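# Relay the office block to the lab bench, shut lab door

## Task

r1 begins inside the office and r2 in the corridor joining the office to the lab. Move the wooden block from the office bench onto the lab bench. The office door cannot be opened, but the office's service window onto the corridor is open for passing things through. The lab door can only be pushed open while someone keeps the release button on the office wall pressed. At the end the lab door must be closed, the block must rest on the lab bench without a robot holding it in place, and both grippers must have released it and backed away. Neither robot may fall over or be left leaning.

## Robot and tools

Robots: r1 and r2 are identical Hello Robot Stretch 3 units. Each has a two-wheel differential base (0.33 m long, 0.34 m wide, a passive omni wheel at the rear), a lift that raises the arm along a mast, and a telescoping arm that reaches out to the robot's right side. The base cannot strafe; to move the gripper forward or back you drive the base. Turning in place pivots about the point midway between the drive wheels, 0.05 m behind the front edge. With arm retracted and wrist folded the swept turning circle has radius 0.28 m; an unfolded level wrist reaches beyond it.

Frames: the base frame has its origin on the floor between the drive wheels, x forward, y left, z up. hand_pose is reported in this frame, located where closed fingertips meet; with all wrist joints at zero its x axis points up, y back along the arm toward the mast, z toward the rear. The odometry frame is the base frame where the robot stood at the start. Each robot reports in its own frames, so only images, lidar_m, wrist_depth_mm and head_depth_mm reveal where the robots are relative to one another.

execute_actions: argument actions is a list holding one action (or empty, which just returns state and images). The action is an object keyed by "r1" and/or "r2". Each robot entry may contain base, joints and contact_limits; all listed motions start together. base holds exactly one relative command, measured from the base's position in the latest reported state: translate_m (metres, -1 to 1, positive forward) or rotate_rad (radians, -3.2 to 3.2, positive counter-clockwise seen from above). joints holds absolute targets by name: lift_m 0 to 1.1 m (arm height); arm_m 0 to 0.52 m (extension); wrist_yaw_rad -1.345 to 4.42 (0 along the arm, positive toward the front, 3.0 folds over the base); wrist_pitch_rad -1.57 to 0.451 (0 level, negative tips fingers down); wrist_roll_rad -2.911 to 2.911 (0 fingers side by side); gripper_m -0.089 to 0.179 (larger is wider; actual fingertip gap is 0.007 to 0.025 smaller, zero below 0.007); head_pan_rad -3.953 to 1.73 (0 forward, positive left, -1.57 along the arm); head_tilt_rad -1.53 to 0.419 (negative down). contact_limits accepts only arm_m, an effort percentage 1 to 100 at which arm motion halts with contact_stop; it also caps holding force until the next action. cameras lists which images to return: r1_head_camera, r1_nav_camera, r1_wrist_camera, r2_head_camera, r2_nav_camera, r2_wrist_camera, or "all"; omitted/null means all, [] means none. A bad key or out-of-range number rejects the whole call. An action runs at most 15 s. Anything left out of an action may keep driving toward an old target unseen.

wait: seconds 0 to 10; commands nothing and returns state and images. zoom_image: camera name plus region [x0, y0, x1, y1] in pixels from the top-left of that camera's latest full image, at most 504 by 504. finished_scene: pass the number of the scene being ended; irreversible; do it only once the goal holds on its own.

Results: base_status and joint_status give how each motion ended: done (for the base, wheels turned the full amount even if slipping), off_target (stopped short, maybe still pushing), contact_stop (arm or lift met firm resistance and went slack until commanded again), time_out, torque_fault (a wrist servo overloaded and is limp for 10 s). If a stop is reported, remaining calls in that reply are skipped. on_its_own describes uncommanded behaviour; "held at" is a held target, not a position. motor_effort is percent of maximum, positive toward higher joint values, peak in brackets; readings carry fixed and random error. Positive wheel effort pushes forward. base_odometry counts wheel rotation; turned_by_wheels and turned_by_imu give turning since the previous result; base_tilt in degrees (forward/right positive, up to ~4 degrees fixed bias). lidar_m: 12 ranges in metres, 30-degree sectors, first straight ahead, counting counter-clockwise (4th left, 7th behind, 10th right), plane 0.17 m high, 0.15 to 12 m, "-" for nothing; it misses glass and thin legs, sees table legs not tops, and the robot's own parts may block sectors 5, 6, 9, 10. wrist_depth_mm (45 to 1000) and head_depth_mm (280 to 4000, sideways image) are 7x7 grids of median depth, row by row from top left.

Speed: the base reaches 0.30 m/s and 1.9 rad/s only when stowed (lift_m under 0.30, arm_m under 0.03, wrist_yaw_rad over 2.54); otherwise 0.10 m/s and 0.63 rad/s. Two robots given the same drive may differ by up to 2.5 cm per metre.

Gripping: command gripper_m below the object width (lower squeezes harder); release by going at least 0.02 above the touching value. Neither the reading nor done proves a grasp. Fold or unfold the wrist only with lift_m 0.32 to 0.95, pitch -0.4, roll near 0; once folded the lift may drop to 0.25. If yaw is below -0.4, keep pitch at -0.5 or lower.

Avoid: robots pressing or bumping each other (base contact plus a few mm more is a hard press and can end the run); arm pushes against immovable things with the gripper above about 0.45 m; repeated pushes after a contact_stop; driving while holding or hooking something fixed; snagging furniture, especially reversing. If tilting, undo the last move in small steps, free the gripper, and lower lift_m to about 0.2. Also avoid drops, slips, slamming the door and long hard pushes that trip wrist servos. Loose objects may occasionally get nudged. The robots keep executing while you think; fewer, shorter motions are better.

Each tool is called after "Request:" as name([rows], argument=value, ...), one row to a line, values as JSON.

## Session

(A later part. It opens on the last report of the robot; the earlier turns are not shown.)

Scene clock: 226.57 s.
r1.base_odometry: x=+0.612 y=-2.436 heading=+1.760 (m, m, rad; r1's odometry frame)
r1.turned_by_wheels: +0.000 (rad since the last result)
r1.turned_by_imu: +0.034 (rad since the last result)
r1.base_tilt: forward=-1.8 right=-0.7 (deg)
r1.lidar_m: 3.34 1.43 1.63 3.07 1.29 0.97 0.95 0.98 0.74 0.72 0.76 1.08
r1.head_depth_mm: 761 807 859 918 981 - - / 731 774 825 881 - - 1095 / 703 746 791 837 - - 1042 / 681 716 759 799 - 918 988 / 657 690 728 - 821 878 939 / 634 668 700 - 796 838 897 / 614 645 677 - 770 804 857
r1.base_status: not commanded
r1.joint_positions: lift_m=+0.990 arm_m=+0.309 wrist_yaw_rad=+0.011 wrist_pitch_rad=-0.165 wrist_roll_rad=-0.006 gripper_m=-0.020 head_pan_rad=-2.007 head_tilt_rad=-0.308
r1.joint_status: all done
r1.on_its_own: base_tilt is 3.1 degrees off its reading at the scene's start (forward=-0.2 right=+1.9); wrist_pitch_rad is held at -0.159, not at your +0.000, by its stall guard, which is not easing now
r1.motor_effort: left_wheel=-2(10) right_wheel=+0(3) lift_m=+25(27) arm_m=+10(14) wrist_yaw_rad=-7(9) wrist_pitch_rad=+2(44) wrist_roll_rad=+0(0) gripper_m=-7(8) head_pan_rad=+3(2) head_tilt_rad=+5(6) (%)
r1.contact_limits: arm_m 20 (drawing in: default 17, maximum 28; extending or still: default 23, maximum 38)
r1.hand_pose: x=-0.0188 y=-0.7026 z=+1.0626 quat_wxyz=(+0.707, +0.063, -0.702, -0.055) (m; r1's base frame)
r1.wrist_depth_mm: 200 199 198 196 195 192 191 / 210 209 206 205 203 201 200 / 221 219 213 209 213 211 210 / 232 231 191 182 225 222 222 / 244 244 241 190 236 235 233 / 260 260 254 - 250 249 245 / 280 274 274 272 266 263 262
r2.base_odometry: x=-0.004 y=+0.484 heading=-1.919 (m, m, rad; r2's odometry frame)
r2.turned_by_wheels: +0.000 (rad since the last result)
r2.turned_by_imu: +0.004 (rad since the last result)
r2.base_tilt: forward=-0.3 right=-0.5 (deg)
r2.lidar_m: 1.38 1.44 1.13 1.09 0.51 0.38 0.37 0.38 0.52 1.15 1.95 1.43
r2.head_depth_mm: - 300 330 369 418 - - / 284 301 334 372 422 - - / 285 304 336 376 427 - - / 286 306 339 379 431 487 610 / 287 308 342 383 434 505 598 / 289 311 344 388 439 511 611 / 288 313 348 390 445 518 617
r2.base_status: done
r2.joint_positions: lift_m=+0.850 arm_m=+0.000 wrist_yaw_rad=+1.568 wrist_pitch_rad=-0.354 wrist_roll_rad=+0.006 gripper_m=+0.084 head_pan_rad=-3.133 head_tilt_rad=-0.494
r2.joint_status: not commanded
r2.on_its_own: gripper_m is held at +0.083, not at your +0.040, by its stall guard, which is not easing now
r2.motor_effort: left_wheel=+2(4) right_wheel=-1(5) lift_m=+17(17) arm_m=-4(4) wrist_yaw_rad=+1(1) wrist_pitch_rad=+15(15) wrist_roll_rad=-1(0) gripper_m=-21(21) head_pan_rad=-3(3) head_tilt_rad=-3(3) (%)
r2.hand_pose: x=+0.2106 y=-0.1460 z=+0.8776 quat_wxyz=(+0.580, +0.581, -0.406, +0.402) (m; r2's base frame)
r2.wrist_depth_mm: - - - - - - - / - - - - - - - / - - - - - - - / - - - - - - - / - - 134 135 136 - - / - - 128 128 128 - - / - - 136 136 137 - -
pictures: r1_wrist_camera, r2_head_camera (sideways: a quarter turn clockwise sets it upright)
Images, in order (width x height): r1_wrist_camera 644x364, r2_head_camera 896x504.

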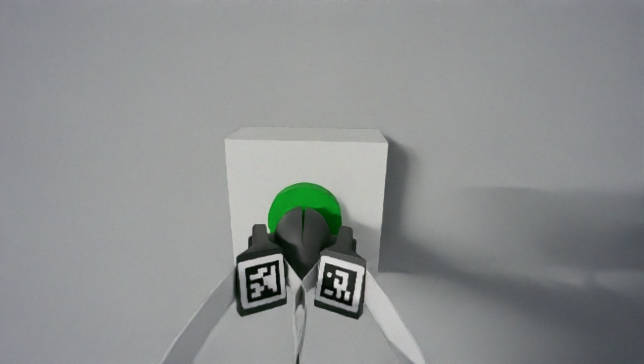

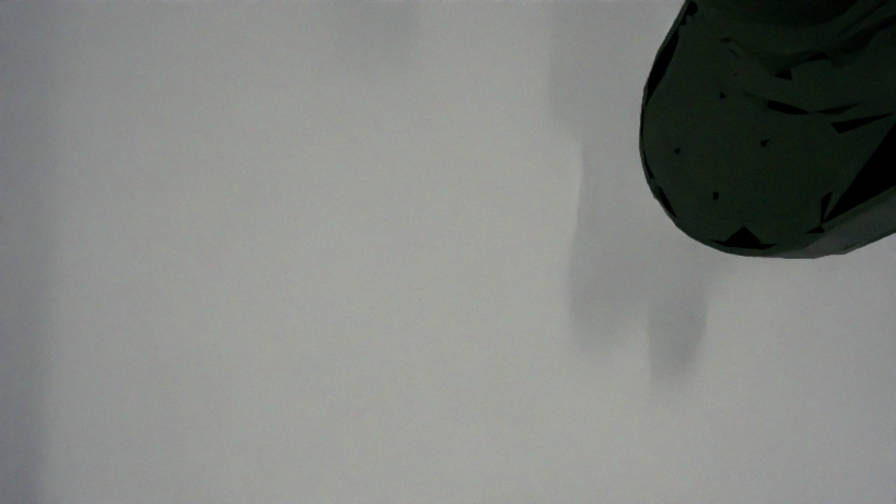

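Request:
execute_actions([
  {"r1":{"joints":{"arm_m":0.285}},"r2":{"base":{"translate_m":-0.2}}},
], cameras=["r2_head_camera"])

Scene clock: 230.67 s.
r1.base_odometry: x=+0.612 y=-2.436 heading=+1.760 (m, m, rad; r1's odometry frame)
r1.turned_by_wheels: +0.000 (rad since the last result)
r1.turned_by_imu: -0.013 (rad since the last result)
r1.base_tilt: forward=-1.1 right=+0.4 (deg)
r1.lidar_m: 3.13 1.44 1.61 3.23 1.30 0.97 0.94 0.99 0.74 0.72 0.75 1.06
r1.head_depth_mm: 738 785 845 910 960 - - / 711 755 805 865 912 - 1095 / 683 724 770 816 - - 1038 / 659 694 739 781 - 909 982 / 634 669 709 - 814 863 932 / 613 646 683 - 784 824 885 / 592 622 657 - 752 788 843
r1.base_status: not commanded
r1.joint_positions: lift_m=+0.990 arm_m=+0.285 wrist_yaw_rad=+0.004 wrist_pitch_rad=-0.114 wrist_roll_rad=-0.006 gripper_m=-0.020 head_pan_rad=-2.007 head_tilt_rad=-0.308
r1.joint_status: all done
r1.on_its_own: wrist_pitch_rad is held at -0.159, not at your +0.000, by its stall guard, which is not easing now
r1.motor_effort: left_wheel=-1(2) right_wheel=-1(1) lift_m=+22(25) arm_m=+2(7) wrist_yaw_rad=-3(8) wrist_pitch_rad=-14(15) wrist_roll_rad=+0(0) gripper_m=-9(9) head_pan_rad=+3(2) head_tilt_rad=+5(5) (%)
r1.hand_pose: x=-0.0204 y=-0.6816 z=+1.0757 quat_wxyz=(+0.708, +0.042, -0.704, -0.039) (m; r1's base frame)
r1.wrist_depth_mm: 201 200 199 199 199 199 198 / 209 209 208 207 208 206 207 / 219 219 214 211 215 215 215 / 228 228 191 185 227 227 225 / 240 240 239 190 238 238 236 / 254 253 250 - 251 250 249 / 269 266 266 266 264 262 263
r2.base_odometry: x=+0.064 y=+0.672 heading=-1.919 (m, m, rad; r2's odometry frame)
r2.turned_by_wheels: +0.000 (rad since the last result)
r2.turned_by_imu: +0.003 (rad since the last result)
r2.base_tilt: forward=-0.3 right=-0.5 (deg)
r2.lidar_m: 1.58 1.55 1.13 0.48 0.32 0.27 0.27 0.31 0.45 0.45 2.23 1.64
r2.head_depth_mm: - - - - 290 - - / - - - - 295 - - / - - - 283 306 - - / - - - 291 322 363 454 / - - - 297 338 392 470 / - - 286 310 356 417 507 / - - 292 326 377 446 549
r2.base_status: done
r2.joint_positions: lift_m=+0.850 arm_m=+0.000 wrist_yaw_rad=+1.570 wrist_pitch_rad=-0.355 wrist_roll_rad=+0.006 gripper_m=+0.084 head_pan_rad=-3.133 head_tilt_rad=-0.496
r2.joint_status: not commanded
r2.on_its_own: gripper_m is held at +0.083, not at your +0.040, by its stall guard, which is not easing now
r2.motor_effort: left_wheel=-3(22) right_wheel=-1(22) lift_m=+17(18) arm_m=-4(5) wrist_yaw_rad=+0(1) wrist_pitch_rad=+15(16) wrist_roll_rad=+0(0) gripper_m=-22(22) head_pan_rad=-4(4) head_tilt_rad=-2(2) (%)
r2.hand_pose: x=+0.2105 y=-0.1457 z=+0.8774 quat_wxyz=(+0.580, +0.581, -0.405, +0.402) (m; r2's base frame)
r2.wrist_depth_mm: - - - - - - - / - - - - - - - / - - - - - - - / - - - - - - - / - - 133 134 135 - - / - - 128 128 128 - - / - - 136 136 136 - -
pictures: r2_head_camera (sideways: a quarter turn clockwise sets it upright)
Images, in order (width x height): r2_head_camera 896x504.

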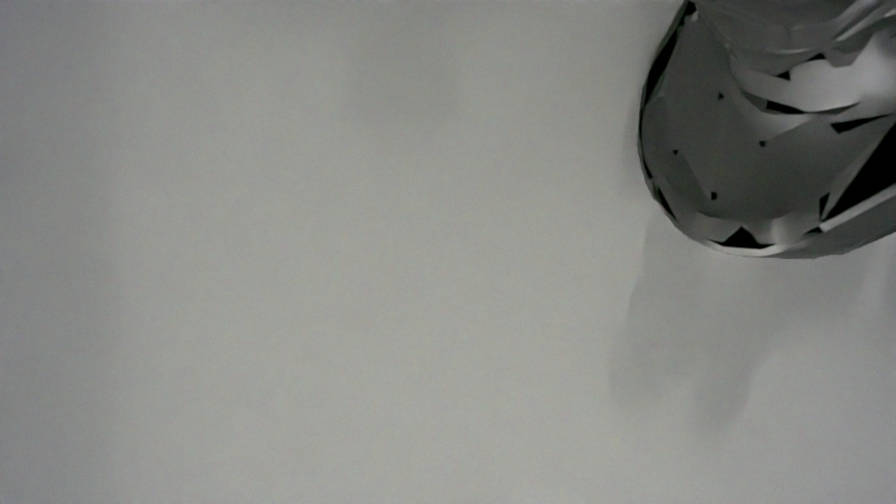

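Door is opening (depth slanted). Release r1, continue.

Request:
execute_actions([
  {"r1":{"joints":{"arm_m":0.0}},"r2":{"base":{"translate_m":-0.6}}},
], cameras=["r2_head_camera","r2_nav_camera"])

Scene clock: 238.87 s.
r1.base_odometry: x=+0.612 y=-2.436 heading=+1.760 (m, m, rad; r1's odometry frame)
r1.turned_by_wheels: +0.000 (rad since the last result)
r1.turned_by_imu: -0.028 (rad since the last result)
r1.base_tilt: forward=-0.1 right=+1.9 (deg)
r1.lidar_m: 2.73 1.44 1.57 3.58 1.33 0.98 0.94 0.98 0.74 0.71 0.74 1.02
r1.head_depth_mm: 716 767 826 898 960 - - / 686 732 786 848 906 - - / 656 700 749 806 861 - - / 630 670 715 766 811 - - / 605 643 683 729 776 - - / 585 617 654 699 738 - - / 563 594 629 641 706 - -
r1.base_status: not commanded
r1.joint_positions: lift_m=+0.990 arm_m=+0.002 wrist_yaw_rad=+0.000 wrist_pitch_rad=-0.174 wrist_roll_rad=-0.006 gripper_m=-0.020 head_pan_rad=-2.007 head_tilt_rad=-0.307
r1.joint_status: all done
joint sent to its limit — the command would take r1.arm_m past its lower limit, so that joint was sent only as far as its limit.
r1.on_its_own: wrist_pitch_rad is held at -0.159, not at your +0.000, by its stall guard, which is not easing now
r1.motor_effort: left_wheel=+0(15) right_wheel=+0(34) lift_m=+20(22) arm_m=-3(5) wrist_yaw_rad=-1(2) wrist_pitch_rad=+5(22) wrist_roll_rad=+0(0) gripper_m=-8(8) head_pan_rad=+2(4) head_tilt_rad=+4(5) (%)
r1.hand_pose: x=-0.0215 y=-0.3954 z=+1.0608 quat_wxyz=(+0.707, +0.062, -0.702, -0.061) (m; r1's base frame)
r1.wrist_depth_mm: 428 432 430 431 434 439 437 / 450 451 455 417 460 456 463 / 475 481 479 483 489 490 496 / 506 511 512 515 522 519 523 / 531 534 545 530 556 549 555 / 578 585 574 - 590 604 603 / 625 628 634 640 637 646 636
r2.base_odometry: x=+0.268 y=+1.236 heading=-1.919 (m, m, rad; r2's odometry frame)
r2.turned_by_wheels: +0.000 (rad since the last result)
r2.turned_by_imu: +0.003 (rad since the last result)
r2.base_tilt: forward=-0.3 right=-0.5 (deg)
r2.lidar_m: 2.18 0.66 0.29 0.23 0.22 0.24 0.35 1.30 1.01 1.48 0.58 0.60
r2.head_depth_mm: - 290 296 306 323 - - / 313 328 345 365 390 - - / 1773 1957 2226 2382 1802 - - / 1793 1967 2174 2407 1926 1575 1228 / 1809 1999 2217 2407 1930 1526 1268 / 1810 1998 2247 2397 1897 1511 1248 / 1826 2028 2251 2430 1902 1504 1240
r2.base_status: done
r2.joint_positions: lift_m=+0.850 arm_m=+0.000 wrist_yaw_rad=+1.570 wrist_pitch_rad=-0.355 wrist_roll_rad=+0.006 gripper_m=+0.084 head_pan_rad=-3.133 head_tilt_rad=-0.496
r2.joint_status: not commanded
r2.on_its_own: gripper_m is held at +0.083, not at your +0.040, by its stall guard, which is not easing now
r2.motor_effort: left_wheel=+0(13) right_wheel=-3(9) lift_m=+18(17) arm_m=-4(3) wrist_yaw_rad=+0(0) wrist_pitch_rad=+15(15) wrist_roll_rad=+0(0) gripper_m=-22(22) head_pan_rad=-3(3) head_tilt_rad=-2(1) (%)
r2.hand_pose: x=+0.2105 y=-0.1457 z=+0.8774 quat_wxyz=(+0.580, +0.581, -0.405, +0.402) (m; r2's base frame)
r2.wrist_depth_mm: - - - - - - 312 / - - - - - - 325 / - - - - - - 326 / - - - - - 498 346 / - - 133 134 135 447 380 / - - 128 128 128 424 418 / 676 - 136 136 136 516 482
pictures: r2_head_camera (sideways: a quarter turn clockwise sets it upright), r2_nav_camera (sideways: a quarter turn counterclockwise sets it upright)
Images, in order (width x height): r2_head_camera 896x504, r2_nav_camera 672x504.

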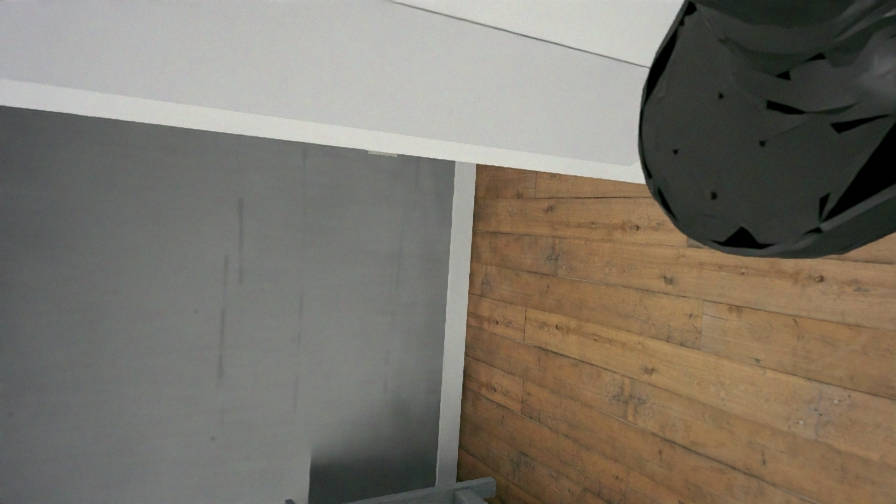

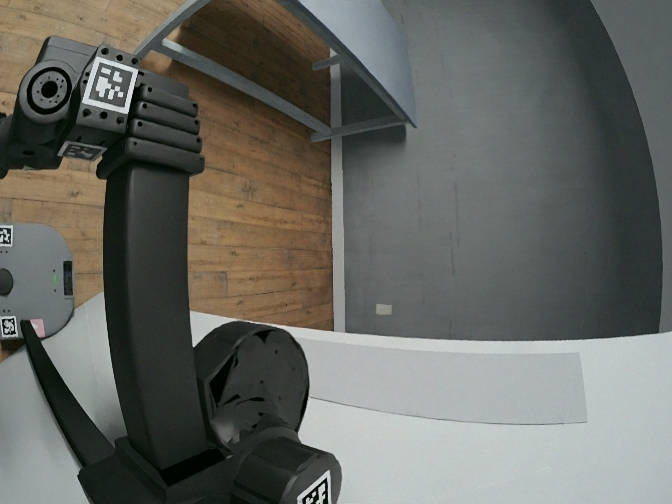

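Request:
execute_actions([
  {"r2":{"base":{"translate_m":-0.7},"joints":{"head_pan_rad":-1.9,"head_tilt_rad":-0.6}}},
], cameras=["r2_head_camera","r2_nav_camera"])

Scene clock: 248.37 s.
r1.base_odometry: x=+0.612 y=-2.436 heading=+1.760 (m, m, rad; r1's odometry frame)
r1.turned_by_wheels: +0.000 (rad since the last result)
r1.turned_by_imu: +0.001 (rad since the last result)
r1.base_tilt: forward=-0.2 right=+1.9 (deg)
r1.lidar_m: 2.73 1.44 1.56 3.58 1.33 0.98 0.94 0.98 0.74 0.71 0.74 1.02
r1.head_depth_mm: 716 768 827 897 962 - - / 686 731 786 848 904 - - / 657 699 749 805 858 - - / 630 670 714 767 814 - - / 606 644 683 729 776 - - / 584 617 655 697 740 - - / 563 594 630 641 706 - -
r1.base_status: not commanded
r1.joint_positions: lift_m=+0.990 arm_m=+0.002 wrist_yaw_rad=+0.000 wrist_pitch_rad=-0.174 wrist_roll_rad=-0.006 gripper_m=-0.020 head_pan_rad=-2.007 head_tilt_rad=-0.307
r1.joint_status: not commanded
r1.on_its_own: wrist_pitch_rad is held at -0.159, not at your +0.000, by its stall guard, which is not easing now
r1.motor_effort: left_wheel=+0(0) right_wheel=+0(0) lift_m=+21(20) arm_m=-3(3) wrist_yaw_rad=+0(1) wrist_pitch_rad=+5(5) wrist_roll_rad=+0(0) gripper_m=-8(7) head_pan_rad=+2(2) head_tilt_rad=+4(4) (%)
r1.hand_pose: x=-0.0215 y=-0.3954 z=+1.0608 quat_wxyz=(+0.707, +0.062, -0.702, -0.061) (m; r1's base frame)
r1.wrist_depth_mm: 428 430 429 432 435 436 442 / 454 454 454 417 459 461 466 / 475 477 485 487 486 487 499 / 513 509 509 513 516 529 523 / 544 541 544 546 545 558 559 / 576 578 566 - 588 608 602 / 617 629 628 639 637 644 644
r2.base_odometry: x=+0.507 y=+1.894 heading=-1.919 (m, m, rad; r2's odometry frame)
r2.turned_by_wheels: +0.000 (rad since the last result)
r2.turned_by_imu: +0.004 (rad since the last result)
r2.base_tilt: forward=-0.2 right=-0.5 (deg)
r2.lidar_m: 1.10 1.14 1.15 1.11 1.16 1.47 1.42 1.29 0.95 0.92 0.95 1.13
r2.head_depth_mm: 2232 2239 1340 2194 1649 1475 - / 2633 2705 1329 2214 1642 1513 - / 3274 3596 1329 2115 1762 1509 - / 3252 3664 1313 2013 1747 1502 - / 3201 3530 1309 2026 1735 1486 - / 3080 3397 1301 1061 1741 1412 1207 / 2971 3393 1278 1037 1725 1340 1186
r2.base_status: done
r2.joint_positions: lift_m=+0.850 arm_m=+0.000 wrist_yaw_rad=+1.570 wrist_pitch_rad=-0.355 wrist_roll_rad=+0.006 gripper_m=+0.084 head_pan_rad=-1.907 head_tilt_rad=-0.594
r2.joint_status: all done
r2.on_its_own: gripper_m is held at +0.083, not at your +0.040, by its stall guard, which is not easing now
r2.motor_effort: left_wheel=+0(7) right_wheel=+1(7) lift_m=+17(17) arm_m=-4(4) wrist_yaw_rad=+0(0) wrist_pitch_rad=+15(15) wrist_roll_rad=+0(0) gripper_m=-22(22) head_pan_rad=+5(50) head_tilt_rad=-2(11) (%)
r2.hand_pose: x=+0.2105 y=-0.1457 z=+0.8774 quat_wxyz=(+0.580, +0.581, -0.405, +0.402) (m; r2's base frame)
r2.wrist_depth_mm: 916 907 906 892 884 899 901 / 968 971 973 985 949 945 948 / - - - - - - - / - - - - - - - / - - 133 135 135 - - / - - 128 128 128 - - / - - 135 136 136 - -
pictures: r2_head_camera (sideways: a quarter turn clockwise sets it upright), r2_nav_camera (sideways: a quarter turn counterclockwise sets it upright)
Images, in order (width x height): r2_head_camera 896x504, r2_nav_camera 672x504.

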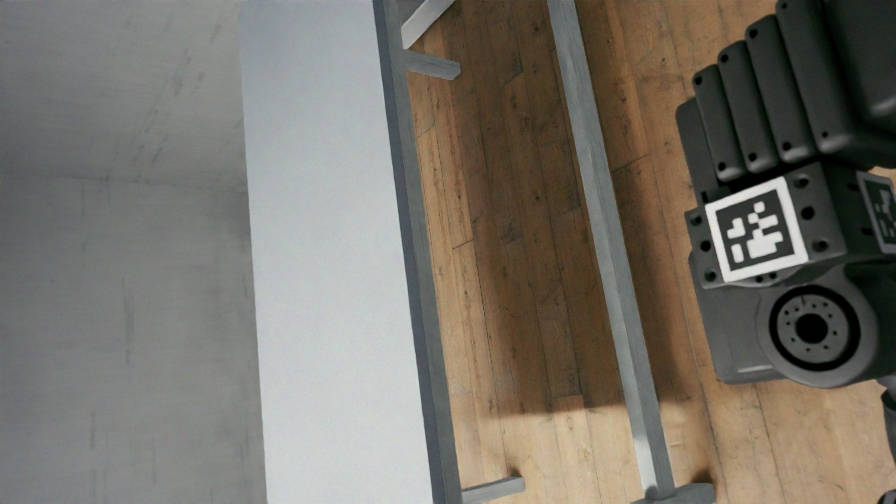

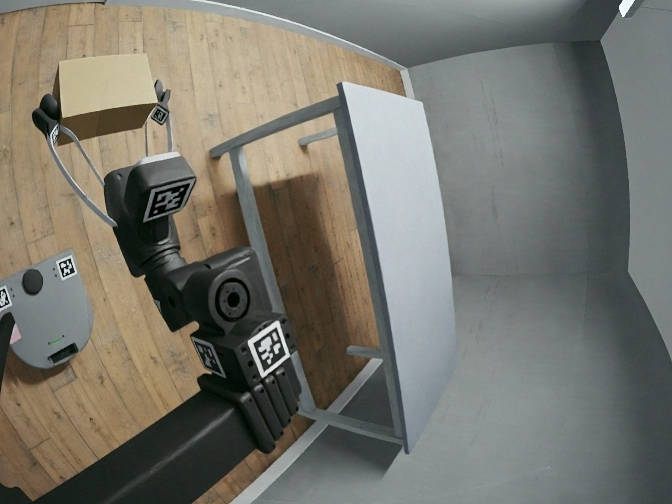

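Request:
execute_actions([
  {"r2":{"base":{"rotate_rad":0.6},"joints":{"lift_m":0.9}}},
], cameras=[])

Request:
execute_actions([
  {"r2":{"base":{"translate_m":-0.45}}},
], cameras=[])

Request:
execute_actions([
  {"r2":{"base":{"rotate_rad":-0.6},"joints":{"head_pan_rad":-1.57,"head_tilt_rad":-0.7}}},
], cameras=[])

Request:
execute_actions([
  {"r2":{"joints":{"wrist_yaw_rad":0.0}}},
], cameras=["r2_head_camera","r2_wrist_camera"])

Scene clock: 255.23 s.
r1.base_odometry: x=+0.612 y=-2.436 heading=+1.760 (m, m, rad; r1's odometry frame)
r1.turned_by_wheels: +0.000 (rad since the last result)
r1.turned_by_imu: +0.001 (rad since the last result)
r1.base_tilt: forward=-0.1 right=+1.9 (deg)
r1.lidar_m: 2.73 1.44 1.57 3.57 1.33 0.98 0.94 0.98 0.74 0.71 0.74 1.02
r1.head_depth_mm: 716 771 827 898 961 - - / 685 733 786 850 905 - - / 655 700 748 808 861 - - / 631 669 713 766 811 - - / 607 642 684 730 776 - - / 585 618 655 698 741 - - / 563 594 628 640 705 - -
r1.base_status: not commanded
r1.joint_positions: lift_m=+0.990 arm_m=+0.002 wrist_yaw_rad=+0.000 wrist_pitch_rad=-0.174 wrist_roll_rad=-0.006 gripper_m=-0.020 head_pan_rad=-2.007 head_tilt_rad=-0.307
r1.joint_status: not commanded
r1.on_its_own: wrist_pitch_rad is held at -0.159, not at your +0.000, by its stall guard, which is not easing now
r1.motor_effort: left_wheel=+0(0) right_wheel=+0(0) lift_m=+21(20) arm_m=-3(3) wrist_yaw_rad=+0(0) wrist_pitch_rad=+5(4) wrist_roll_rad=+0(0) gripper_m=-7(9) head_pan_rad=+2(2) head_tilt_rad=+4(4) (%)
r1.hand_pose: x=-0.0215 y=-0.3954 z=+1.0608 quat_wxyz=(+0.707, +0.062, -0.702, -0.061) (m; r1's base frame)
r1.wrist_depth_mm: 425 430 432 433 442 436 443 / 451 450 452 416 462 463 466 / 477 477 482 485 484 485 485 / 500 511 507 514 514 518 528 / 540 543 548 541 560 559 565 / 587 581 576 - 591 600 604 / 618 629 631 628 633 638 659
r2.base_odometry: x=+0.507 y=+1.894 heading=-1.319 (m, m, rad; r2's odometry frame)
r2.turned_by_wheels: +0.600 (rad since the last result)
r2.turned_by_imu: +0.605 (rad since the last result)
r2.base_tilt: forward=-0.3 right=-0.5 (deg)
r2.lidar_m: 1.17 1.13 1.11 1.19 1.44 1.42 1.21 0.94 0.92 1.43 1.11 1.09
r2.head_depth_mm: 2989 3355 1349 1037 1763 - - / 3128 3415 1334 1076 1805 - - / 3209 3586 1319 1936 1802 - 1148 / 2886 3292 3191 2038 1705 - - / 2225 2470 2726 2259 1747 - - / 1827 1967 2145 2150 1737 1449 1223 / 1557 1645 1756 1898 1740 1407 1215
r2.base_status: done
r2.joint_positions: lift_m=+0.899 arm_m=+0.000 wrist_yaw_rad=+1.570 wrist_pitch_rad=-0.355 wrist_roll_rad=+0.006 gripper_m=+0.084 head_pan_rad=-1.907 head_tilt_rad=-0.594
r2.joint_status: all done
r2.on_its_own: gripper_m is held at +0.083, not at your +0.040, by its stall guard, which is not easing now
r2.motor_effort: left_wheel=-2(6) right_wheel=+3(6) lift_m=+36(40) arm_m=-3(4) wrist_yaw_rad=+0(1) wrist_pitch_rad=+15(15) wrist_roll_rad=+0(0) gripper_m=-22(22) head_pan_rad=+5(4) head_tilt_rad=-3(2) (%)
r2.hand_pose: x=+0.2105 y=-0.1457 z=+0.9264 quat_wxyz=(+0.580, +0.581, -0.405, +0.402) (m; r2's base frame)
r2.wrist_depth_mm: 852 - - - 859 743 655 / 901 - - - 908 775 692 / 909 - - - 970 824 723 / 969 - - - - 875 761 / - - 134 134 135 916 805 / - - 128 128 128 930 842 / - - 136 136 136 - 893
pictures: none
No camera images: the call's "cameras" was empty. Leave "cameras" out to get every camera's image.

Scene clock: 260.90 s.
r1.base_odometry: x=+0.612 y=-2.436 heading=+1.760 (m, m, rad; r1's odometry frame)
r1.turned_by_wheels: +0.000 (rad since the last result)
r1.turned_by_imu: +0.001 (rad since the last result)
r1.base_tilt: forward=-0.1 right=+1.9 (deg)
r1.lidar_m: 2.73 1.44 1.56 3.58 1.33 0.98 0.94 0.98 0.74 0.71 0.74 1.02
r1.head_depth_mm: 717 768 826 897 961 - - / 685 732 785 848 905 - - / 656 701 747 805 861 - - / 630 669 715 767 811 - - / 606 643 683 729 777 - - / 584 617 655 698 739 - - / 563 594 629 641 708 - -
r1.base_status: not commanded
r1.joint_positions: lift_m=+0.990 arm_m=+0.002 wrist_yaw_rad=+0.000 wrist_pitch_rad=-0.174 wrist_roll_rad=-0.006 gripper_m=-0.020 head_pan_rad=-2.007 head_tilt_rad=-0.307
r1.joint_status: not commanded
r1.on_its_own: wrist_pitch_rad is held at -0.159, not at your +0.000, by its stall guard, which is not easing now
r1.motor_effort: left_wheel=+0(0) right_wheel=+0(0) lift_m=+21(20) arm_m=-3(3) wrist_yaw_rad=-1(0) wrist_pitch_rad=+5(5) wrist_roll_rad=+0(0) gripper_m=-7(7) head_pan_rad=+2(3) head_tilt_rad=+3(4) (%)
r1.hand_pose: x=-0.0215 y=-0.3954 z=+1.0608 quat_wxyz=(+0.707, +0.062, -0.702, -0.061) (m; r1's base frame)
r1.wrist_depth_mm: 425 429 428 436 432 436 439 / 451 455 451 418 460 461 461 / 477 472 483 481 486 487 499 / 503 515 508 515 518 520 517 / 538 543 549 541 551 548 554 / 575 580 574 - 596 593 599 / 612 626 626 645 635 637 647
r2.base_odometry: x=+0.395 y=+2.330 heading=-1.319 (m, m, rad; r2's odometry frame)
r2.turned_by_wheels: +0.000 (rad since the last result)
r2.turned_by_imu: +0.002 (rad since the last result)
r2.base_tilt: forward=-0.3 right=-0.4 (deg)
r2.lidar_m: 1.56 1.39 1.37 1.38 1.07 1.05 0.87 0.67 0.66 0.71 1.49 1.46
r2.head_depth_mm: 2768 3072 1352 942 806 - - / 2870 3183 1350 930 835 - - / 2932 3300 1320 937 1691 - 1151 / 3059 3436 1315 927 1736 - - / 3011 3342 1298 927 1735 - - / 2465 2658 1293 961 1732 1380 1219 / 2060 2209 2300 995 1243 1367 1220
r2.base_status: done
r2.joint_positions: lift_m=+0.899 arm_m=+0.000 wrist_yaw_rad=+1.570 wrist_pitch_rad=-0.355 wrist_roll_rad=+0.006 gripper_m=+0.084 head_pan_rad=-1.907 head_tilt_rad=-0.594
r2.joint_status: not commanded
r2.on_its_own: gripper_m is held at +0.083, not at your +0.040, by its stall guard, which is not easing now
r2.motor_effort: left_wheel=-2(6) right_wheel=+2(3) lift_m=+36(36) arm_m=-4(4) wrist_yaw_rad=+0(0) wrist_pitch_rad=+15(15) wrist_roll_rad=+0(1) gripper_m=-22(22) head_pan_rad=+4(4) head_tilt_rad=-3(2) (%)
r2.hand_pose: x=+0.2105 y=-0.1457 z=+0.9264 quat_wxyz=(+0.580, +0.581, -0.405, +0.402) (m; r2's base frame)
r2.wrist_depth_mm: - - - - - - 897 / - - - - - - 938 / - - - - - - - / - - - - - - - / - - 133 134 135 - - / - - 128 128 128 - - / - - 136 136 136 - -
pictures: none
No camera images: the call's "cameras" was empty. Leave "cameras" out to get every camera's image.

Scene clock: 262.80 s.
r1.base_odometry: x=+0.612 y=-2.436 heading=+1.760 (m, m, rad; r1's odometry frame)
r1.turned_by_wheels: +0.000 (rad since the last result)
r1.turned_by_imu: +0.000 (rad since the last result)
r1.base_tilt: forward=-0.1 right=+1.9 (deg)
r1.lidar_m: 2.73 1.44 1.56 3.58 1.33 0.98 0.94 0.98 0.74 0.71 0.74 1.02
r1.head_depth_mm: 718 769 826 897 959 - - / 685 732 786 849 905 - - / 657 700 747 805 861 - - / 630 669 716 767 813 - - / 607 642 683 731 775 - - / 584 617 655 698 739 - - / 564 594 629 640 707 - -
r1.base_status: not commanded
r1.joint_positions: lift_m=+0.990 arm_m=+0.002 wrist_yaw_rad=+0.000 wrist_pitch_rad=-0.174 wrist_roll_rad=-0.006 gripper_m=-0.020 head_pan_rad=-2.007 head_tilt_rad=-0.307
r1.joint_status: not commanded
r1.on_its_own: wrist_pitch_rad is held at -0.159, not at your +0.000, by its stall guard, which is not easing now
r1.motor_effort: left_wheel=+0(0) right_wheel=-1(0) lift_m=+21(20) arm_m=-3(3) wrist_yaw_rad=+0(0) wrist_pitch_rad=+5(5) wrist_roll_rad=+0(0) gripper_m=-7(8) head_pan_rad=+2(3) head_tilt_rad=+3(4) (%)
r1.hand_pose: x=-0.0215 y=-0.3954 z=+1.0608 quat_wxyz=(+0.707, +0.062, -0.702, -0.061) (m; r1's base frame)
r1.wrist_depth_mm: 428 425 430 435 429 435 438 / 449 452 456 419 461 460 467 / 480 479 473 487 488 491 488 / 506 508 513 514 517 519 526 / 542 536 539 543 550 560 558 / 578 584 584 - 596 595 601 / 612 617 631 635 637 638 643
r2.base_odometry: x=+0.395 y=+2.330 heading=-1.919 (m, m, rad; r2's odometry frame)
r2.turned_by_wheels: -0.600 (rad since the last result)
r2.turned_by_imu: -0.603 (rad since the last result)
r2.base_tilt: forward=-0.3 right=-0.5 (deg)
r2.lidar_m: 1.46 1.53 1.42 1.37 1.43 1.09 1.05 0.93 0.69 0.66 0.69 1.51
r2.head_depth_mm: 2876 3169 1088 851 1714 - 1138 / 2905 3231 1081 861 1708 - 1128 / 2924 3258 1072 864 1690 - 1113 / 2983 3249 1070 868 1624 1312 - / 2983 3221 1063 865 1616 1311 - / 2989 3205 1063 872 1604 1223 - / 2968 3350 1053 882 1591 1235 1081
r2.base_status: done
r2.joint_positions: lift_m=+0.899 arm_m=+0.000 wrist_yaw_rad=+1.570 wrist_pitch_rad=-0.355 wrist_roll_rad=+0.006 gripper_m=+0.084 head_pan_rad=-1.577 head_tilt_rad=-0.691
r2.joint_status: all done
r2.on_its_own: gripper_m is held at +0.083, not at your +0.040, by its stall guard, which is not easing now
r2.motor_effort: left_wheel=+2(7) right_wheel=-2(5) lift_m=+37(36) arm_m=-3(4) wrist_yaw_rad=+0(0) wrist_pitch_rad=+15(16) wrist_roll_rad=+0(0) gripper_m=-22(22) head_pan_rad=+5(32) head_tilt_rad=-4(14) (%)
r2.hand_pose: x=+0.2105 y=-0.1457 z=+0.9264 quat_wxyz=(+0.580, +0.581, -0.405, +0.402) (m; r2's base frame)
r2.wrist_depth_mm: - - - - - - - / - - - - - - - / - - - - - - - / - - - - - - 615 / - - 133 134 135 - 644 / - - 128 128 129 748 - / - - 135 136 136 - -
pictures: none
No camera images: the call's "cameras" was empty. Leave "cameras" out to get every camera's image.

Scene clock: 264.60 s.
r1.base_odometry: x=+0.612 y=-2.436 heading=+1.760 (m, m, rad; r1's odometry frame)
r1.turned_by_wheels: +0.000 (rad since the last result)
r1.turned_by_imu: +0.000 (rad since the last result)
r1.base_tilt: forward=-0.2 right=+1.9 (deg)
r1.lidar_m: 2.73 1.44 1.56 3.59 1.33 0.97 0.94 0.98 0.74 0.71 0.74 1.02
r1.head_depth_mm: 716 767 828 896 961 - - / 685 730 785 846 903 - - / 657 699 749 804 861 - - / 631 670 713 765 812 - - / 606 643 683 731 777 - - / 585 616 655 700 738 - - / 564 594 629 640 706 - -
r1.base_status: not commanded
r1.joint_positions: lift_m=+0.990 arm_m=+0.002 wrist_yaw_rad=+0.000 wrist_pitch_rad=-0.174 wrist_roll_rad=-0.006 gripper_m=-0.020 head_pan_rad=-2.007 head_tilt_rad=-0.307
r1.joint_status: not commanded
r1.on_its_own: wrist_pitch_rad is held at -0.159, not at your +0.000, by its stall guard, which is not easing now
r1.motor_effort: left_wheel=+0(0) right_wheel=+0(0) lift_m=+21(20) arm_m=-3(3) wrist_yaw_rad=+1(1) wrist_pitch_rad=+5(4) wrist_roll_rad=+0(0) gripper_m=-8(8) head_pan_rad=+2(3) head_tilt_rad=+4(4) (%)
r1.hand_pose: x=-0.0215 y=-0.3954 z=+1.0608 quat_wxyz=(+0.707, +0.062, -0.702, -0.061) (m; r1's base frame)
r1.wrist_depth_mm: 425 429 431 431 434 438 432 / 449 449 449 416 459 463 465 / 477 478 484 487 481 488 489 / 508 507 515 518 519 519 524 / 543 541 540 542 557 553 566 / 580 581 577 - 591 593 604 / 619 624 630 631 633 644 651
r2.base_odometry: x=+0.395 y=+2.330 heading=-1.919 (m, m, rad; r2's odometry frame)
r2.turned_by_wheels: +0.000 (rad since the last result)
r2.turned_by_imu: +0.000 (rad since the last result)
r2.base_tilt: forward=-0.3 right=-0.5 (deg)
r2.lidar_m: 1.46 1.52 1.42 1.37 1.43 1.08 1.05 0.93 0.68 0.66 0.69 1.51
r2.head_depth_mm: 2954 3191 1097 850 1705 - - / 2876 3185 1084 857 1590 - - / 2919 3290 1077 816 - - - / 2921 3328 1070 812 475 1300 1134 / 2978 3261 1068 866 1544 1274 1149 / 2995 3268 1059 873 1594 1273 1153 / 3024 3270 1054 880 1597 1301 1145
r2.base_status: not commanded
r2.joint_positions: lift_m=+0.899 arm_m=+0.000 wrist_yaw_rad=+0.002 wrist_pitch_rad=-0.355 wrist_roll_rad=+0.006 gripper_m=+0.084 head_pan_rad=-1.577 head_tilt_rad=-0.691
r2.joint_status: all done
r2.on_its_own: gripper_m is held at +0.083, not at your +0.040, by its stall guard, which is not easing now
r2.motor_effort: left_wheel=+2(3) right_wheel=-3(2) lift_m=+36(36) arm_m=-3(4) wrist_yaw_rad=-2(4) wrist_pitch_rad=+15(15) wrist_roll_rad=+0(0) gripper_m=-22(22) head_pan_rad=+5(5) head_tilt_rad=-4(4) (%)
r2.hand_pose: x=-0.0210 y=-0.3771 z=+0.9264 quat_wxyz=(+0.694, +0.126, -0.698, -0.125) (m; r2's base frame)
r2.wrist_depth_mm: - - - - - - - / - - - - - - - / - 796 803 796 840 847 838 / 554 561 563 568 575 572 583 / 525 475 133 134 135 488 497 / - - 128 128 128 - - / 695 - 136 136 137 - -
pictures: r2_head_camera (sideways: a quarter turn clockwise sets it upright), r2_wrist_camera
Images, in order (width x height): r2_head_camera 896x504, r2_wrist_camera 644x364.

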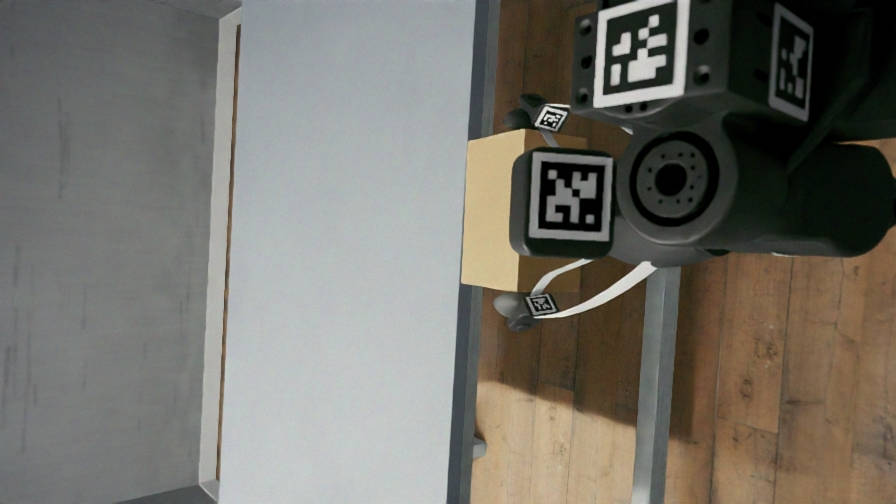

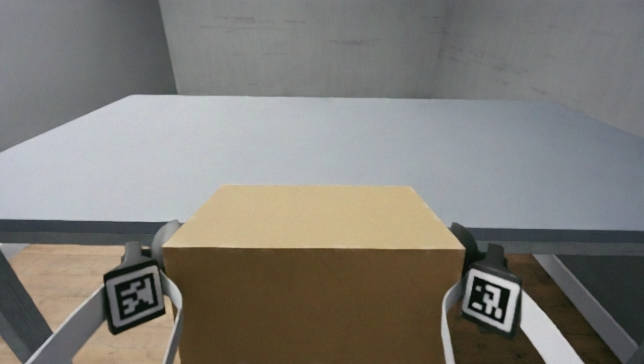

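Request:
execute_actions([
  {"r2":{"joints":{"arm_m":0.45}}},
], cameras=[])

Request:
execute_actions([
  {"r2":{"joints":{"lift_m":0.78}}},
], cameras=["r2_wrist_camera"])

Scene clock: 270.60 s.
r1.base_odometry: x=+0.612 y=-2.436 heading=+1.760 (m, m, rad; r1's odometry frame)
r1.turned_by_wheels: +0.000 (rad since the last result)
r1.turned_by_imu: +0.001 (rad since the last result)
r1.base_tilt: forward=-0.2 right=+2.0 (deg)
r1.lidar_m: 2.73 1.44 1.56 3.58 1.33 0.98 0.94 0.98 0.74 0.71 0.74 1.02
r1.head_depth_mm: 718 766 827 898 959 - - / 685 731 786 848 905 - - / 657 700 751 805 861 - - / 631 669 715 765 811 - - / 607 643 683 731 775 - - / 584 616 656 698 740 - - / 564 594 629 641 708 - -
r1.base_status: not commanded
r1.joint_positions: lift_m=+0.990 arm_m=+0.002 wrist_yaw_rad=+0.000 wrist_pitch_rad=-0.174 wrist_roll_rad=-0.006 gripper_m=-0.020 head_pan_rad=-2.007 head_tilt_rad=-0.307
r1.joint_status: not commanded
r1.on_its_own: wrist_pitch_rad is held at -0.159, not at your +0.000, by its stall guard, which is not easing now
r1.motor_effort: left_wheel=+0(0) right_wheel=+1(1) lift_m=+20(20) arm_m=-3(3) wrist_yaw_rad=+1(0) wrist_pitch_rad=+4(5) wrist_roll_rad=+0(0) gripper_m=-9(8) head_pan_rad=+3(3) head_tilt_rad=+3(4) (%)
r1.hand_pose: x=-0.0215 y=-0.3954 z=+1.0608 quat_wxyz=(+0.707, +0.062, -0.702, -0.061) (m; r1's base frame)
r1.wrist_depth_mm: 423 431 427 432 436 435 444 / 450 449 451 418 459 461 465 / 475 479 477 483 487 489 492 / 504 507 508 512 523 528 521 / 537 540 541 547 553 558 561 / 586 584 577 - 598 602 597 / 620 623 629 631 640 652 648
r2.base_odometry: x=+0.395 y=+2.330 heading=-1.919 (m, m, rad; r2's odometry frame)
r2.turned_by_wheels: +0.000 (rad since the last result)
r2.turned_by_imu: +0.001 (rad since the last result)
r2.base_tilt: forward=-0.3 right=-0.5 (deg)
r2.lidar_m: 1.46 1.52 1.42 1.37 1.43 1.08 1.05 0.93 0.68 0.66 0.69 1.51
r2.head_depth_mm: 2870 3157 1198 - 1561 1298 1162 / 2887 3175 1009 859 1608 1289 1161 / 2951 3187 987 866 1621 1292 1158 / 3002 3281 976 871 1614 1287 1158 / 2953 3215 1064 869 1602 1283 1154 / 2967 3263 1062 870 1590 1282 1158 / 3014 3280 1054 886 1584 1301 1146
r2.base_status: not commanded
r2.joint_positions: lift_m=+0.899 arm_m=+0.450 wrist_yaw_rad=+0.001 wrist_pitch_rad=-0.355 wrist_roll_rad=+0.006 gripper_m=+0.084 head_pan_rad=-1.577 head_tilt_rad=-0.691
r2.joint_status: all done
r2.on_its_own: gripper_m is held at +0.083, not at your +0.040, by its stall guard, which is not easing now
r2.motor_effort: left_wheel=+2(2) right_wheel=-2(2) lift_m=+37(36) arm_m=+3(4) wrist_yaw_rad=+0(2) wrist_pitch_rad=+15(15) wrist_roll_rad=+0(0) gripper_m=-22(22) head_pan_rad=+5(5) head_tilt_rad=-3(5) (%)
r2.hand_pose: x=-0.0214 y=-0.8264 z=+0.9264 quat_wxyz=(+0.694, +0.125, -0.698, -0.125) (m; r2's base frame)
r2.wrist_depth_mm: - - - - - - - / - - - - - - - / - - - - - - - / 550 552 565 561 565 568 568 / 429 427 133 134 135 443 439 / 349 - 128 128 128 370 357 / 299 287 136 136 136 290 299
pictures: none
No camera images: the call's "cameras" was empty. Leave "cameras" out to get every camera's image.

Scene clock: 272.53 s.
r1.base_odometry: x=+0.612 y=-2.436 heading=+1.760 (m, m, rad; r1's odometry frame)
r1.turned_by_wheels: +0.000 (rad since the last result)
r1.turned_by_imu: +0.000 (rad since the last result)
r1.base_tilt: forward=-0.1 right=+1.9 (deg)
r1.lidar_m: 2.73 1.44 1.57 3.58 1.34 0.98 0.94 0.98 0.74 0.71 0.74 1.02
r1.head_depth_mm: 716 765 829 896 961 - - / 686 734 785 851 904 - - / 658 701 748 805 861 - - / 630 671 715 765 812 - - / 606 643 683 731 776 - - / 585 618 655 698 739 - - / 564 594 629 639 707 - -
r1.base_status: not commanded
r1.joint_positions: lift_m=+0.990 arm_m=+0.002 wrist_yaw_rad=+0.000 wrist_pitch_rad=-0.174 wrist_roll_rad=-0.006 gripper_m=-0.020 head_pan_rad=-2.007 head_tilt_rad=-0.307
r1.joint_status: not commanded
r1.on_its_own: wrist_pitch_rad is held at -0.159, not at your +0.000, by its stall guard, which is not easing now
r1.motor_effort: left_wheel=+0(0) right_wheel=+0(1) lift_m=+21(20) arm_m=-3(3) wrist_yaw_rad=+0(0) wrist_pitch_rad=+5(5) wrist_roll_rad=+0(0) gripper_m=-8(7) head_pan_rad=+3(3) head_tilt_rad=+4(4) (%)
r1.hand_pose: x=-0.0215 y=-0.3954 z=+1.0608 quat_wxyz=(+0.707, +0.062, -0.702, -0.061) (m; r1's base frame)
r1.wrist_depth_mm: 430 427 432 434 436 434 440 / 452 445 453 420 461 462 461 / 479 479 480 487 490 485 492 / 504 508 513 517 521 521 532 / 543 546 543 542 562 553 550 / 574 575 575 - 594 593 603 / 622 626 631 646 644 650 653
r2.base_odometry: x=+0.395 y=+2.330 heading=-1.919 (m, m, rad; r2's odometry frame)
r2.turned_by_wheels: +0.000 (rad since the last result)
r2.turned_by_imu: +0.000 (rad since the last result)
r2.base_tilt: forward=-0.3 right=-0.5 (deg)
r2.lidar_m: 1.46 1.52 1.41 1.37 1.43 1.09 1.05 0.93 0.68 0.66 0.69 1.51
r2.head_depth_mm: 2861 3180 1082 853 1665 - - / 2906 3249 1157 - 1560 1284 1163 / 2911 3294 1187 843 1617 1285 1157 / 2949 3337 1119 868 1607 1281 1157 / 2945 3236 1066 865 1589 1282 1150 / 3016 3258 1056 869 1590 1279 1151 / 3017 3269 1053 882 1600 1306 1142
r2.base_status: not commanded
r2.joint_positions: lift_m=+0.780 arm_m=+0.450 wrist_yaw_rad=+0.001 wrist_pitch_rad=-0.355 wrist_roll_rad=+0.006 gripper_m=+0.084 head_pan_rad=-1.577 head_tilt_rad=-0.691
r2.joint_status: all done
r2.on_its_own: gripper_m is held at +0.083, not at your +0.040, by its stall guard, which is not easing now
r2.motor_effort: left_wheel=+2(2) right_wheel=-2(2) lift_m=+17(28) arm_m=+3(4) wrist_yaw_rad=+0(0) wrist_pitch_rad=+15(15) wrist_roll_rad=+0(0) gripper_m=-22(22) head_pan_rad=+4(4) head_tilt_rad=-3(5) (%)
r2.hand_pose: x=-0.0214 y=-0.8264 z=+0.8073 quat_wxyz=(+0.694, +0.125, -0.698, -0.125) (m; r2's base frame)
r2.wrist_depth_mm: - - - - - - - / - - - - - - - / 451 453 460 461 462 469 476 / 315 316 319 321 327 325 329 / 244 246 133 134 135 252 252 / 200 - 128 128 128 211 203 / - 164 136 136 136 166 171
pictures: r2_wrist_camera
Images, in order (width x height): r2_wrist_camera 644x364.

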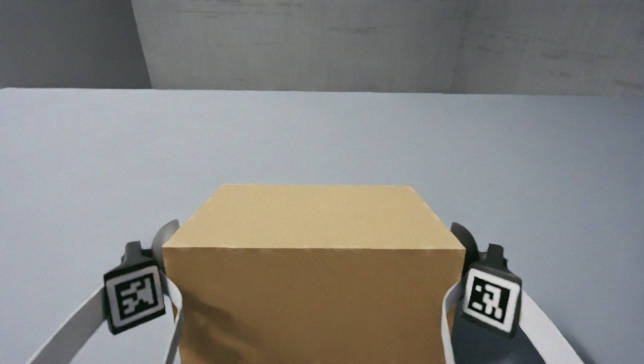

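Request:
execute_actions([
  {"r2":{"joints":{"lift_m":0.764}}},
], cameras=[])

Request:
execute_actions([
  {"r2":{"joints":{"gripper_m":0.179}}},
], cameras=["r2_wrist_camera"])

Request:
execute_actions([
  {"r2":{"joints":{"arm_m":0.0,"lift_m":0.8,"head_pan_rad":-0.6,"head_tilt_rad":-0.3}}},
], cameras=["r2_nav_camera","r2_wrist_camera"])

Scene clock: 275.30 s.
r1.base_odometry: x=+0.612 y=-2.436 heading=+1.760 (m, m, rad; r1's odometry frame)
r1.turned_by_wheels: +0.000 (rad since the last result)
r1.turned_by_imu: +0.000 (rad since the last result)
r1.base_tilt: forward=-0.2 right=+1.9 (deg)
r1.lidar_m: 2.73 1.44 1.56 3.59 1.33 0.98 0.94 0.98 0.74 0.71 0.74 1.02
r1.head_depth_mm: 717 767 828 896 960 - - / 685 731 785 849 902 - - / 658 701 749 804 860 - - / 630 671 714 766 814 - - / 606 642 684 732 775 - - / 584 617 654 699 741 - - / 563 594 630 638 706 - -
r1.base_status: not commanded
r1.joint_positions: lift_m=+0.990 arm_m=+0.002 wrist_yaw_rad=+0.000 wrist_pitch_rad=-0.174 wrist_roll_rad=-0.006 gripper_m=-0.020 head_pan_rad=-2.007 head_tilt_rad=-0.307
r1.joint_status: not commanded
r1.on_its_own: wrist_pitch_rad is held at -0.159, not at your +0.000, by its stall guard, which is not easing now
r1.motor_effort: left_wheel=+0(0) right_wheel=+0(0) lift_m=+20(20) arm_m=-3(3) wrist_yaw_rad=-1(0) wrist_pitch_rad=+5(5) wrist_roll_rad=-1(0) gripper_m=-8(8) head_pan_rad=+2(3) head_tilt_rad=+4(4) (%)
r1.hand_pose: x=-0.0215 y=-0.3954 z=+1.0608 quat_wxyz=(+0.707, +0.062, -0.702, -0.061) (m; r1's base frame)
r1.wrist_depth_mm: 426 425 430 434 433 440 441 / 445 452 454 419 459 463 462 / 475 481 480 485 485 491 494 / 502 508 512 512 523 519 519 / 536 542 538 547 548 561 564 / 576 580 573 - 582 597 600 / 619 628 623 637 646 640 647
r2.base_odometry: x=+0.395 y=+2.330 heading=-1.919 (m, m, rad; r2's odometry frame)
r2.turned_by_wheels: +0.000 (rad since the last result)
r2.turned_by_imu: +0.001 (rad since the last result)
r2.base_tilt: forward=-0.3 right=-0.5 (deg)
r2.lidar_m: 1.46 1.52 1.42 1.37 1.42 1.09 1.05 0.93 0.69 0.66 0.69 1.51
r2.head_depth_mm: 2857 3218 1086 848 1687 - - / 2904 3255 1128 - 1609 1286 1159 / 2915 3251 1185 842 1624 1286 1154 / 2991 3294 1121 869 1597 1281 1159 / 2974 3200 1068 869 1600 1290 1150 / 3016 3220 1058 871 1594 1274 1150 / 2930 3276 1057 880 1600 1297 1147
r2.base_status: not commanded
r2.joint_positions: lift_m=+0.764 arm_m=+0.450 wrist_yaw_rad=+0.001 wrist_pitch_rad=-0.332 wrist_roll_rad=+0.006 gripper_m=+0.084 head_pan_rad=-1.577 head_tilt_rad=-0.691
r2.joint_status: all done
r2.on_its_own: gripper_m is held at +0.083, not at your +0.040, by its stall guard, which is not easing now
r2.motor_effort: left_wheel=+2(2) right_wheel=-1(2) lift_m=+16(15) arm_m=+4(3) wrist_yaw_rad=+0(1) wrist_pitch_rad=+5(15) wrist_roll_rad=+0(0) gripper_m=-22(22) head_pan_rad=+4(4) head_tilt_rad=-3(4) (%)
r2.hand_pose: x=-0.0214 y=-0.8290 z=+0.7970 quat_wxyz=(+0.696, +0.117, -0.699, -0.117) (m; r2's base frame)
r2.wrist_depth_mm: - - - - - - - / - - - - - - - / 443 449 451 456 459 462 471 / 306 306 291 180 295 313 319 / 232 232 132 132 133 238 239 / 188 182 128 128 128 200 191 / - 153 141 141 141 154 160
pictures: none
No camera images: the call's "cameras" was empty. Leave "cameras" out to get every camera's image.

Scene clock: 276.73 s.
r1.base_odometry: x=+0.612 y=-2.436 heading=+1.760 (m, m, rad; r1's odometry frame)
r1.turned_by_wheels: +0.000 (rad since the last result)
r1.turned_by_imu: +0.000 (rad since the last result)
r1.base_tilt: forward=-0.2 right=+1.9 (deg)
r1.lidar_m: 2.73 1.44 1.56 3.58 1.33 0.98 0.94 0.98 0.74 0.71 0.74 1.02
r1.head_depth_mm: 717 767 828 896 960 - - / 686 732 785 849 907 - - / 657 700 748 804 861 - - / 629 669 715 765 811 - - / 607 643 682 730 775 - - / 584 616 654 699 739 - - / 564 594 629 640 707 - -
r1.base_status: not commanded
r1.joint_positions: lift_m=+0.990 arm_m=+0.002 wrist_yaw_rad=+0.000 wrist_pitch_rad=-0.174 wrist_roll_rad=-0.006 gripper_m=-0.020 head_pan_rad=-2.007 head_tilt_rad=-0.307
r1.joint_status: not commanded
r1.on_its_own: wrist_pitch_rad is held at -0.159, not at your +0.000, by its stall guard, which is not easing now
r1.motor_effort: left_wheel=+0(1) right_wheel=+0(0) lift_m=+20(20) arm_m=-3(3) wrist_yaw_rad=+0(0) wrist_pitch_rad=+5(4) wrist_roll_rad=+0(0) gripper_m=-8(7) head_pan_rad=+3(3) head_tilt_rad=+4(3) (%)
r1.hand_pose: x=-0.0215 y=-0.3954 z=+1.0608 quat_wxyz=(+0.707, +0.062, -0.702, -0.061) (m; r1's base frame)
r1.wrist_depth_mm: 427 429 432 433 432 435 441 / 447 455 451 418 461 460 465 / 477 475 483 481 489 485 498 / 500 511 512 512 520 521 524 / 533 549 540 540 553 555 558 / 578 581 576 - 595 596 601 / 615 625 628 636 640 632 648
r2.base_odometry: x=+0.395 y=+2.330 heading=-1.919 (m, m, rad; r2's odometry frame)
r2.turned_by_wheels: +0.000 (rad since the last result)
r2.turned_by_imu: +0.000 (rad since the last result)
r2.base_tilt: forward=-0.3 right=-0.5 (deg)
r2.lidar_m: 1.46 1.53 1.42 1.37 1.43 1.09 1.05 0.93 0.68 0.66 0.69 1.51
r2.head_depth_mm: 2891 3189 1082 849 1666 - - / 2927 3247 1125 - 1594 1286 1158 / 2970 3316 1180 843 1601 1288 1154 / 3016 3269 1115 871 1605 1285 1155 / 2983 3234 1062 869 1598 1290 1157 / 2934 3291 1057 869 1597 1283 1143 / 3001 3274 1052 879 1604 1298 1151
r2.base_status: not commanded
r2.joint_positions: lift_m=+0.764 arm_m=+0.450 wrist_yaw_rad=+0.001 wrist_pitch_rad=-0.340 wrist_roll_rad=+0.006 gripper_m=+0.179 head_pan_rad=-1.577 head_tilt_rad=-0.691
r2.joint_status: all done
r2.motor_effort: left_wheel=+2(2) right_wheel=-3(2) lift_m=+15(16) arm_m=+3(3) wrist_yaw_rad=+0(0) wrist_pitch_rad=+9(9) wrist_roll_rad=+0(0) gripper_m=+0(89) head_pan_rad=+4(4) head_tilt_rad=-5(4) (%)
r2.hand_pose: x=-0.0214 y=-0.8282 z=+0.7950 quat_wxyz=(+0.695, +0.120, -0.699, -0.120) (m; r2's base frame)
r2.wrist_depth_mm: - - - - - - - / - - - - - - - / 430 430 440 440 442 447 458 / 297 299 188 178 190 307 309 / 228 229 134 135 135 239 235 / - 172 128 128 129 188 189 / 151 156 143 143 144 153 159
pictures: r2_wrist_camera
Images, in order (width x height): r2_wrist_camera 644x364.

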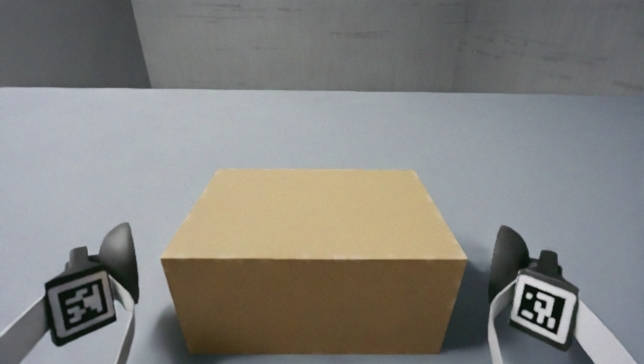

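Scene clock: 281.23 s.
r1.base_odometry: x=+0.612 y=-2.436 heading=+1.760 (m, m, rad; r1's odometry frame)
r1.turned_by_wheels: +0.000 (rad since the last result)
r1.turned_by_imu: +0.000 (rad since the last result)
r1.base_tilt: forward=-0.1 right=+1.9 (deg)
r1.lidar_m: 2.73 1.44 1.57 3.58 1.33 0.98 0.95 0.98 0.74 0.71 0.74 1.02
r1.head_depth_mm: 716 766 826 900 959 - - / 683 732 786 850 904 - - / 657 699 749 804 859 - - / 631 669 714 764 812 - - / 607 643 684 730 777 - - / 584 617 656 699 739 - - / 564 594 629 640 708 - -
r1.base_status: not commanded
r1.joint_positions: lift_m=+0.990 arm_m=+0.002 wrist_yaw_rad=+0.000 wrist_pitch_rad=-0.174 wrist_roll_rad=-0.006 gripper_m=-0.020 head_pan_rad=-2.007 head_tilt_rad=-0.307
r1.joint_status: not commanded
r1.on_its_own: wrist_pitch_rad is held at -0.159, not at your +0.000, by its stall guard, which is not easing now
r1.motor_effort: left_wheel=+0(0) right_wheel=-1(0) lift_m=+20(20) arm_m=-3(3) wrist_yaw_rad=+0(0) wrist_pitch_rad=+5(5) wrist_roll_rad=+0(0) gripper_m=-8(8) head_pan_rad=+3(3) head_tilt_rad=+4(4) (%)
r1.hand_pose: x=-0.0215 y=-0.3954 z=+1.0608 quat_wxyz=(+0.707, +0.062, -0.702, -0.061) (m; r1's base frame)
r1.wrist_depth_mm: 425 431 431 434 431 439 438 / 445 455 450 413 460 460 463 / 480 479 481 488 485 488 489 / 509 512 512 514 519 523 525 / 541 543 543 540 556 562 564 / 576 582 580 - 594 596 602 / 625 622 628 627 646 638 652
r2.base_odometry: x=+0.395 y=+2.330 heading=-1.919 (m, m, rad; r2's odometry frame)
r2.turned_by_wheels: +0.000 (rad since the last result)
r2.turned_by_imu: +0.001 (rad since the last result)
r2.base_tilt: forward=-0.3 right=-0.5 (deg)
r2.lidar_m: 1.46 1.52 1.42 1.37 1.43 1.09 1.05 0.93 0.69 0.66 0.69 1.51
r2.head_depth_mm: 1817 1953 2147 2350 1074 883 1445 / 1668 1819 1964 2149 2183 1061 1362 / 1563 1670 1801 1968 2118 1860 1407 / 1467 1562 1681 1818 1975 1855 1435 / 1375 1459 1554 1676 1799 1815 1428 / 1313 1377 1459 1559 1685 1751 1408 / 1227 1312 1385 1470 1568 1657 1414
r2.base_status: not commanded
r2.joint_positions: lift_m=+0.800 arm_m=+0.000 wrist_yaw_rad=+0.001 wrist_pitch_rad=-0.340 wrist_roll_rad=+0.006 gripper_m=+0.179 head_pan_rad=-0.607 head_tilt_rad=-0.310
r2.joint_status: all done
r2.motor_effort: left_wheel=+2(1) right_wheel=-2(2) lift_m=+35(37) arm_m=-5(6) wrist_yaw_rad=+0(0) wrist_pitch_rad=+9(9) wrist_roll_rad=-1(0) gripper_m=+0(0) head_pan_rad=+4(49) head_tilt_rad=+3(24) (%)
r2.hand_pose: x=-0.0214 y=-0.3789 z=+0.8302 quat_wxyz=(+0.695, +0.120, -0.699, -0.120) (m; r2's base frame)
r2.wrist_depth_mm: - - - - - - - / - - - - - - - / 542 541 551 535 558 556 572 / 474 429 438 430 439 445 448 / - - - - - - - / - - - - - - - / 952 - - - - - -
pictures: r2_nav_camera (sideways: a quarter turn counterclockwise sets it upright), r2_wrist_camera
Images, in order (width x height): r2_nav_camera 672x504, r2_wrist_camera 644x364.

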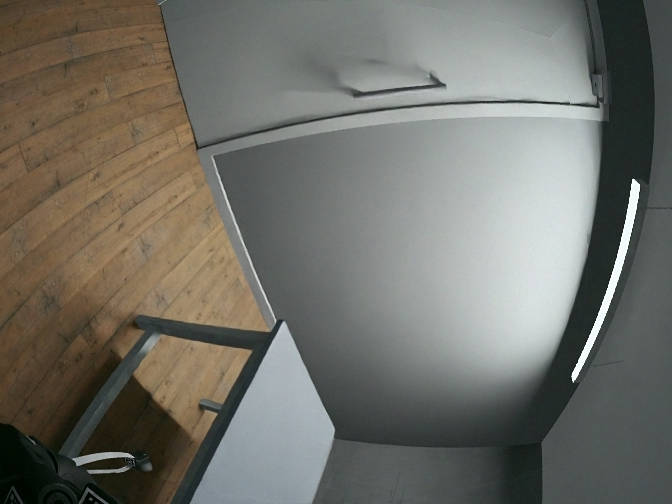

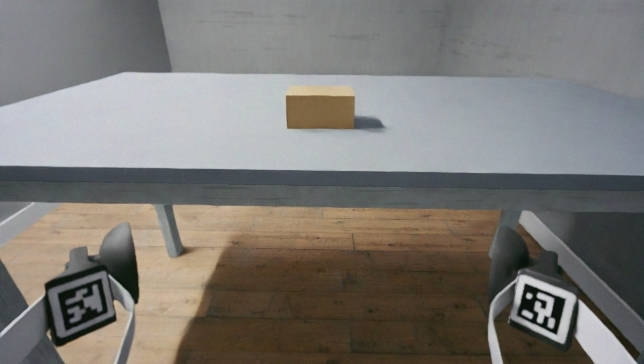

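Block placed, door shut.

Request:
finished_scene(scene=2)

The scene is finished: the task was done.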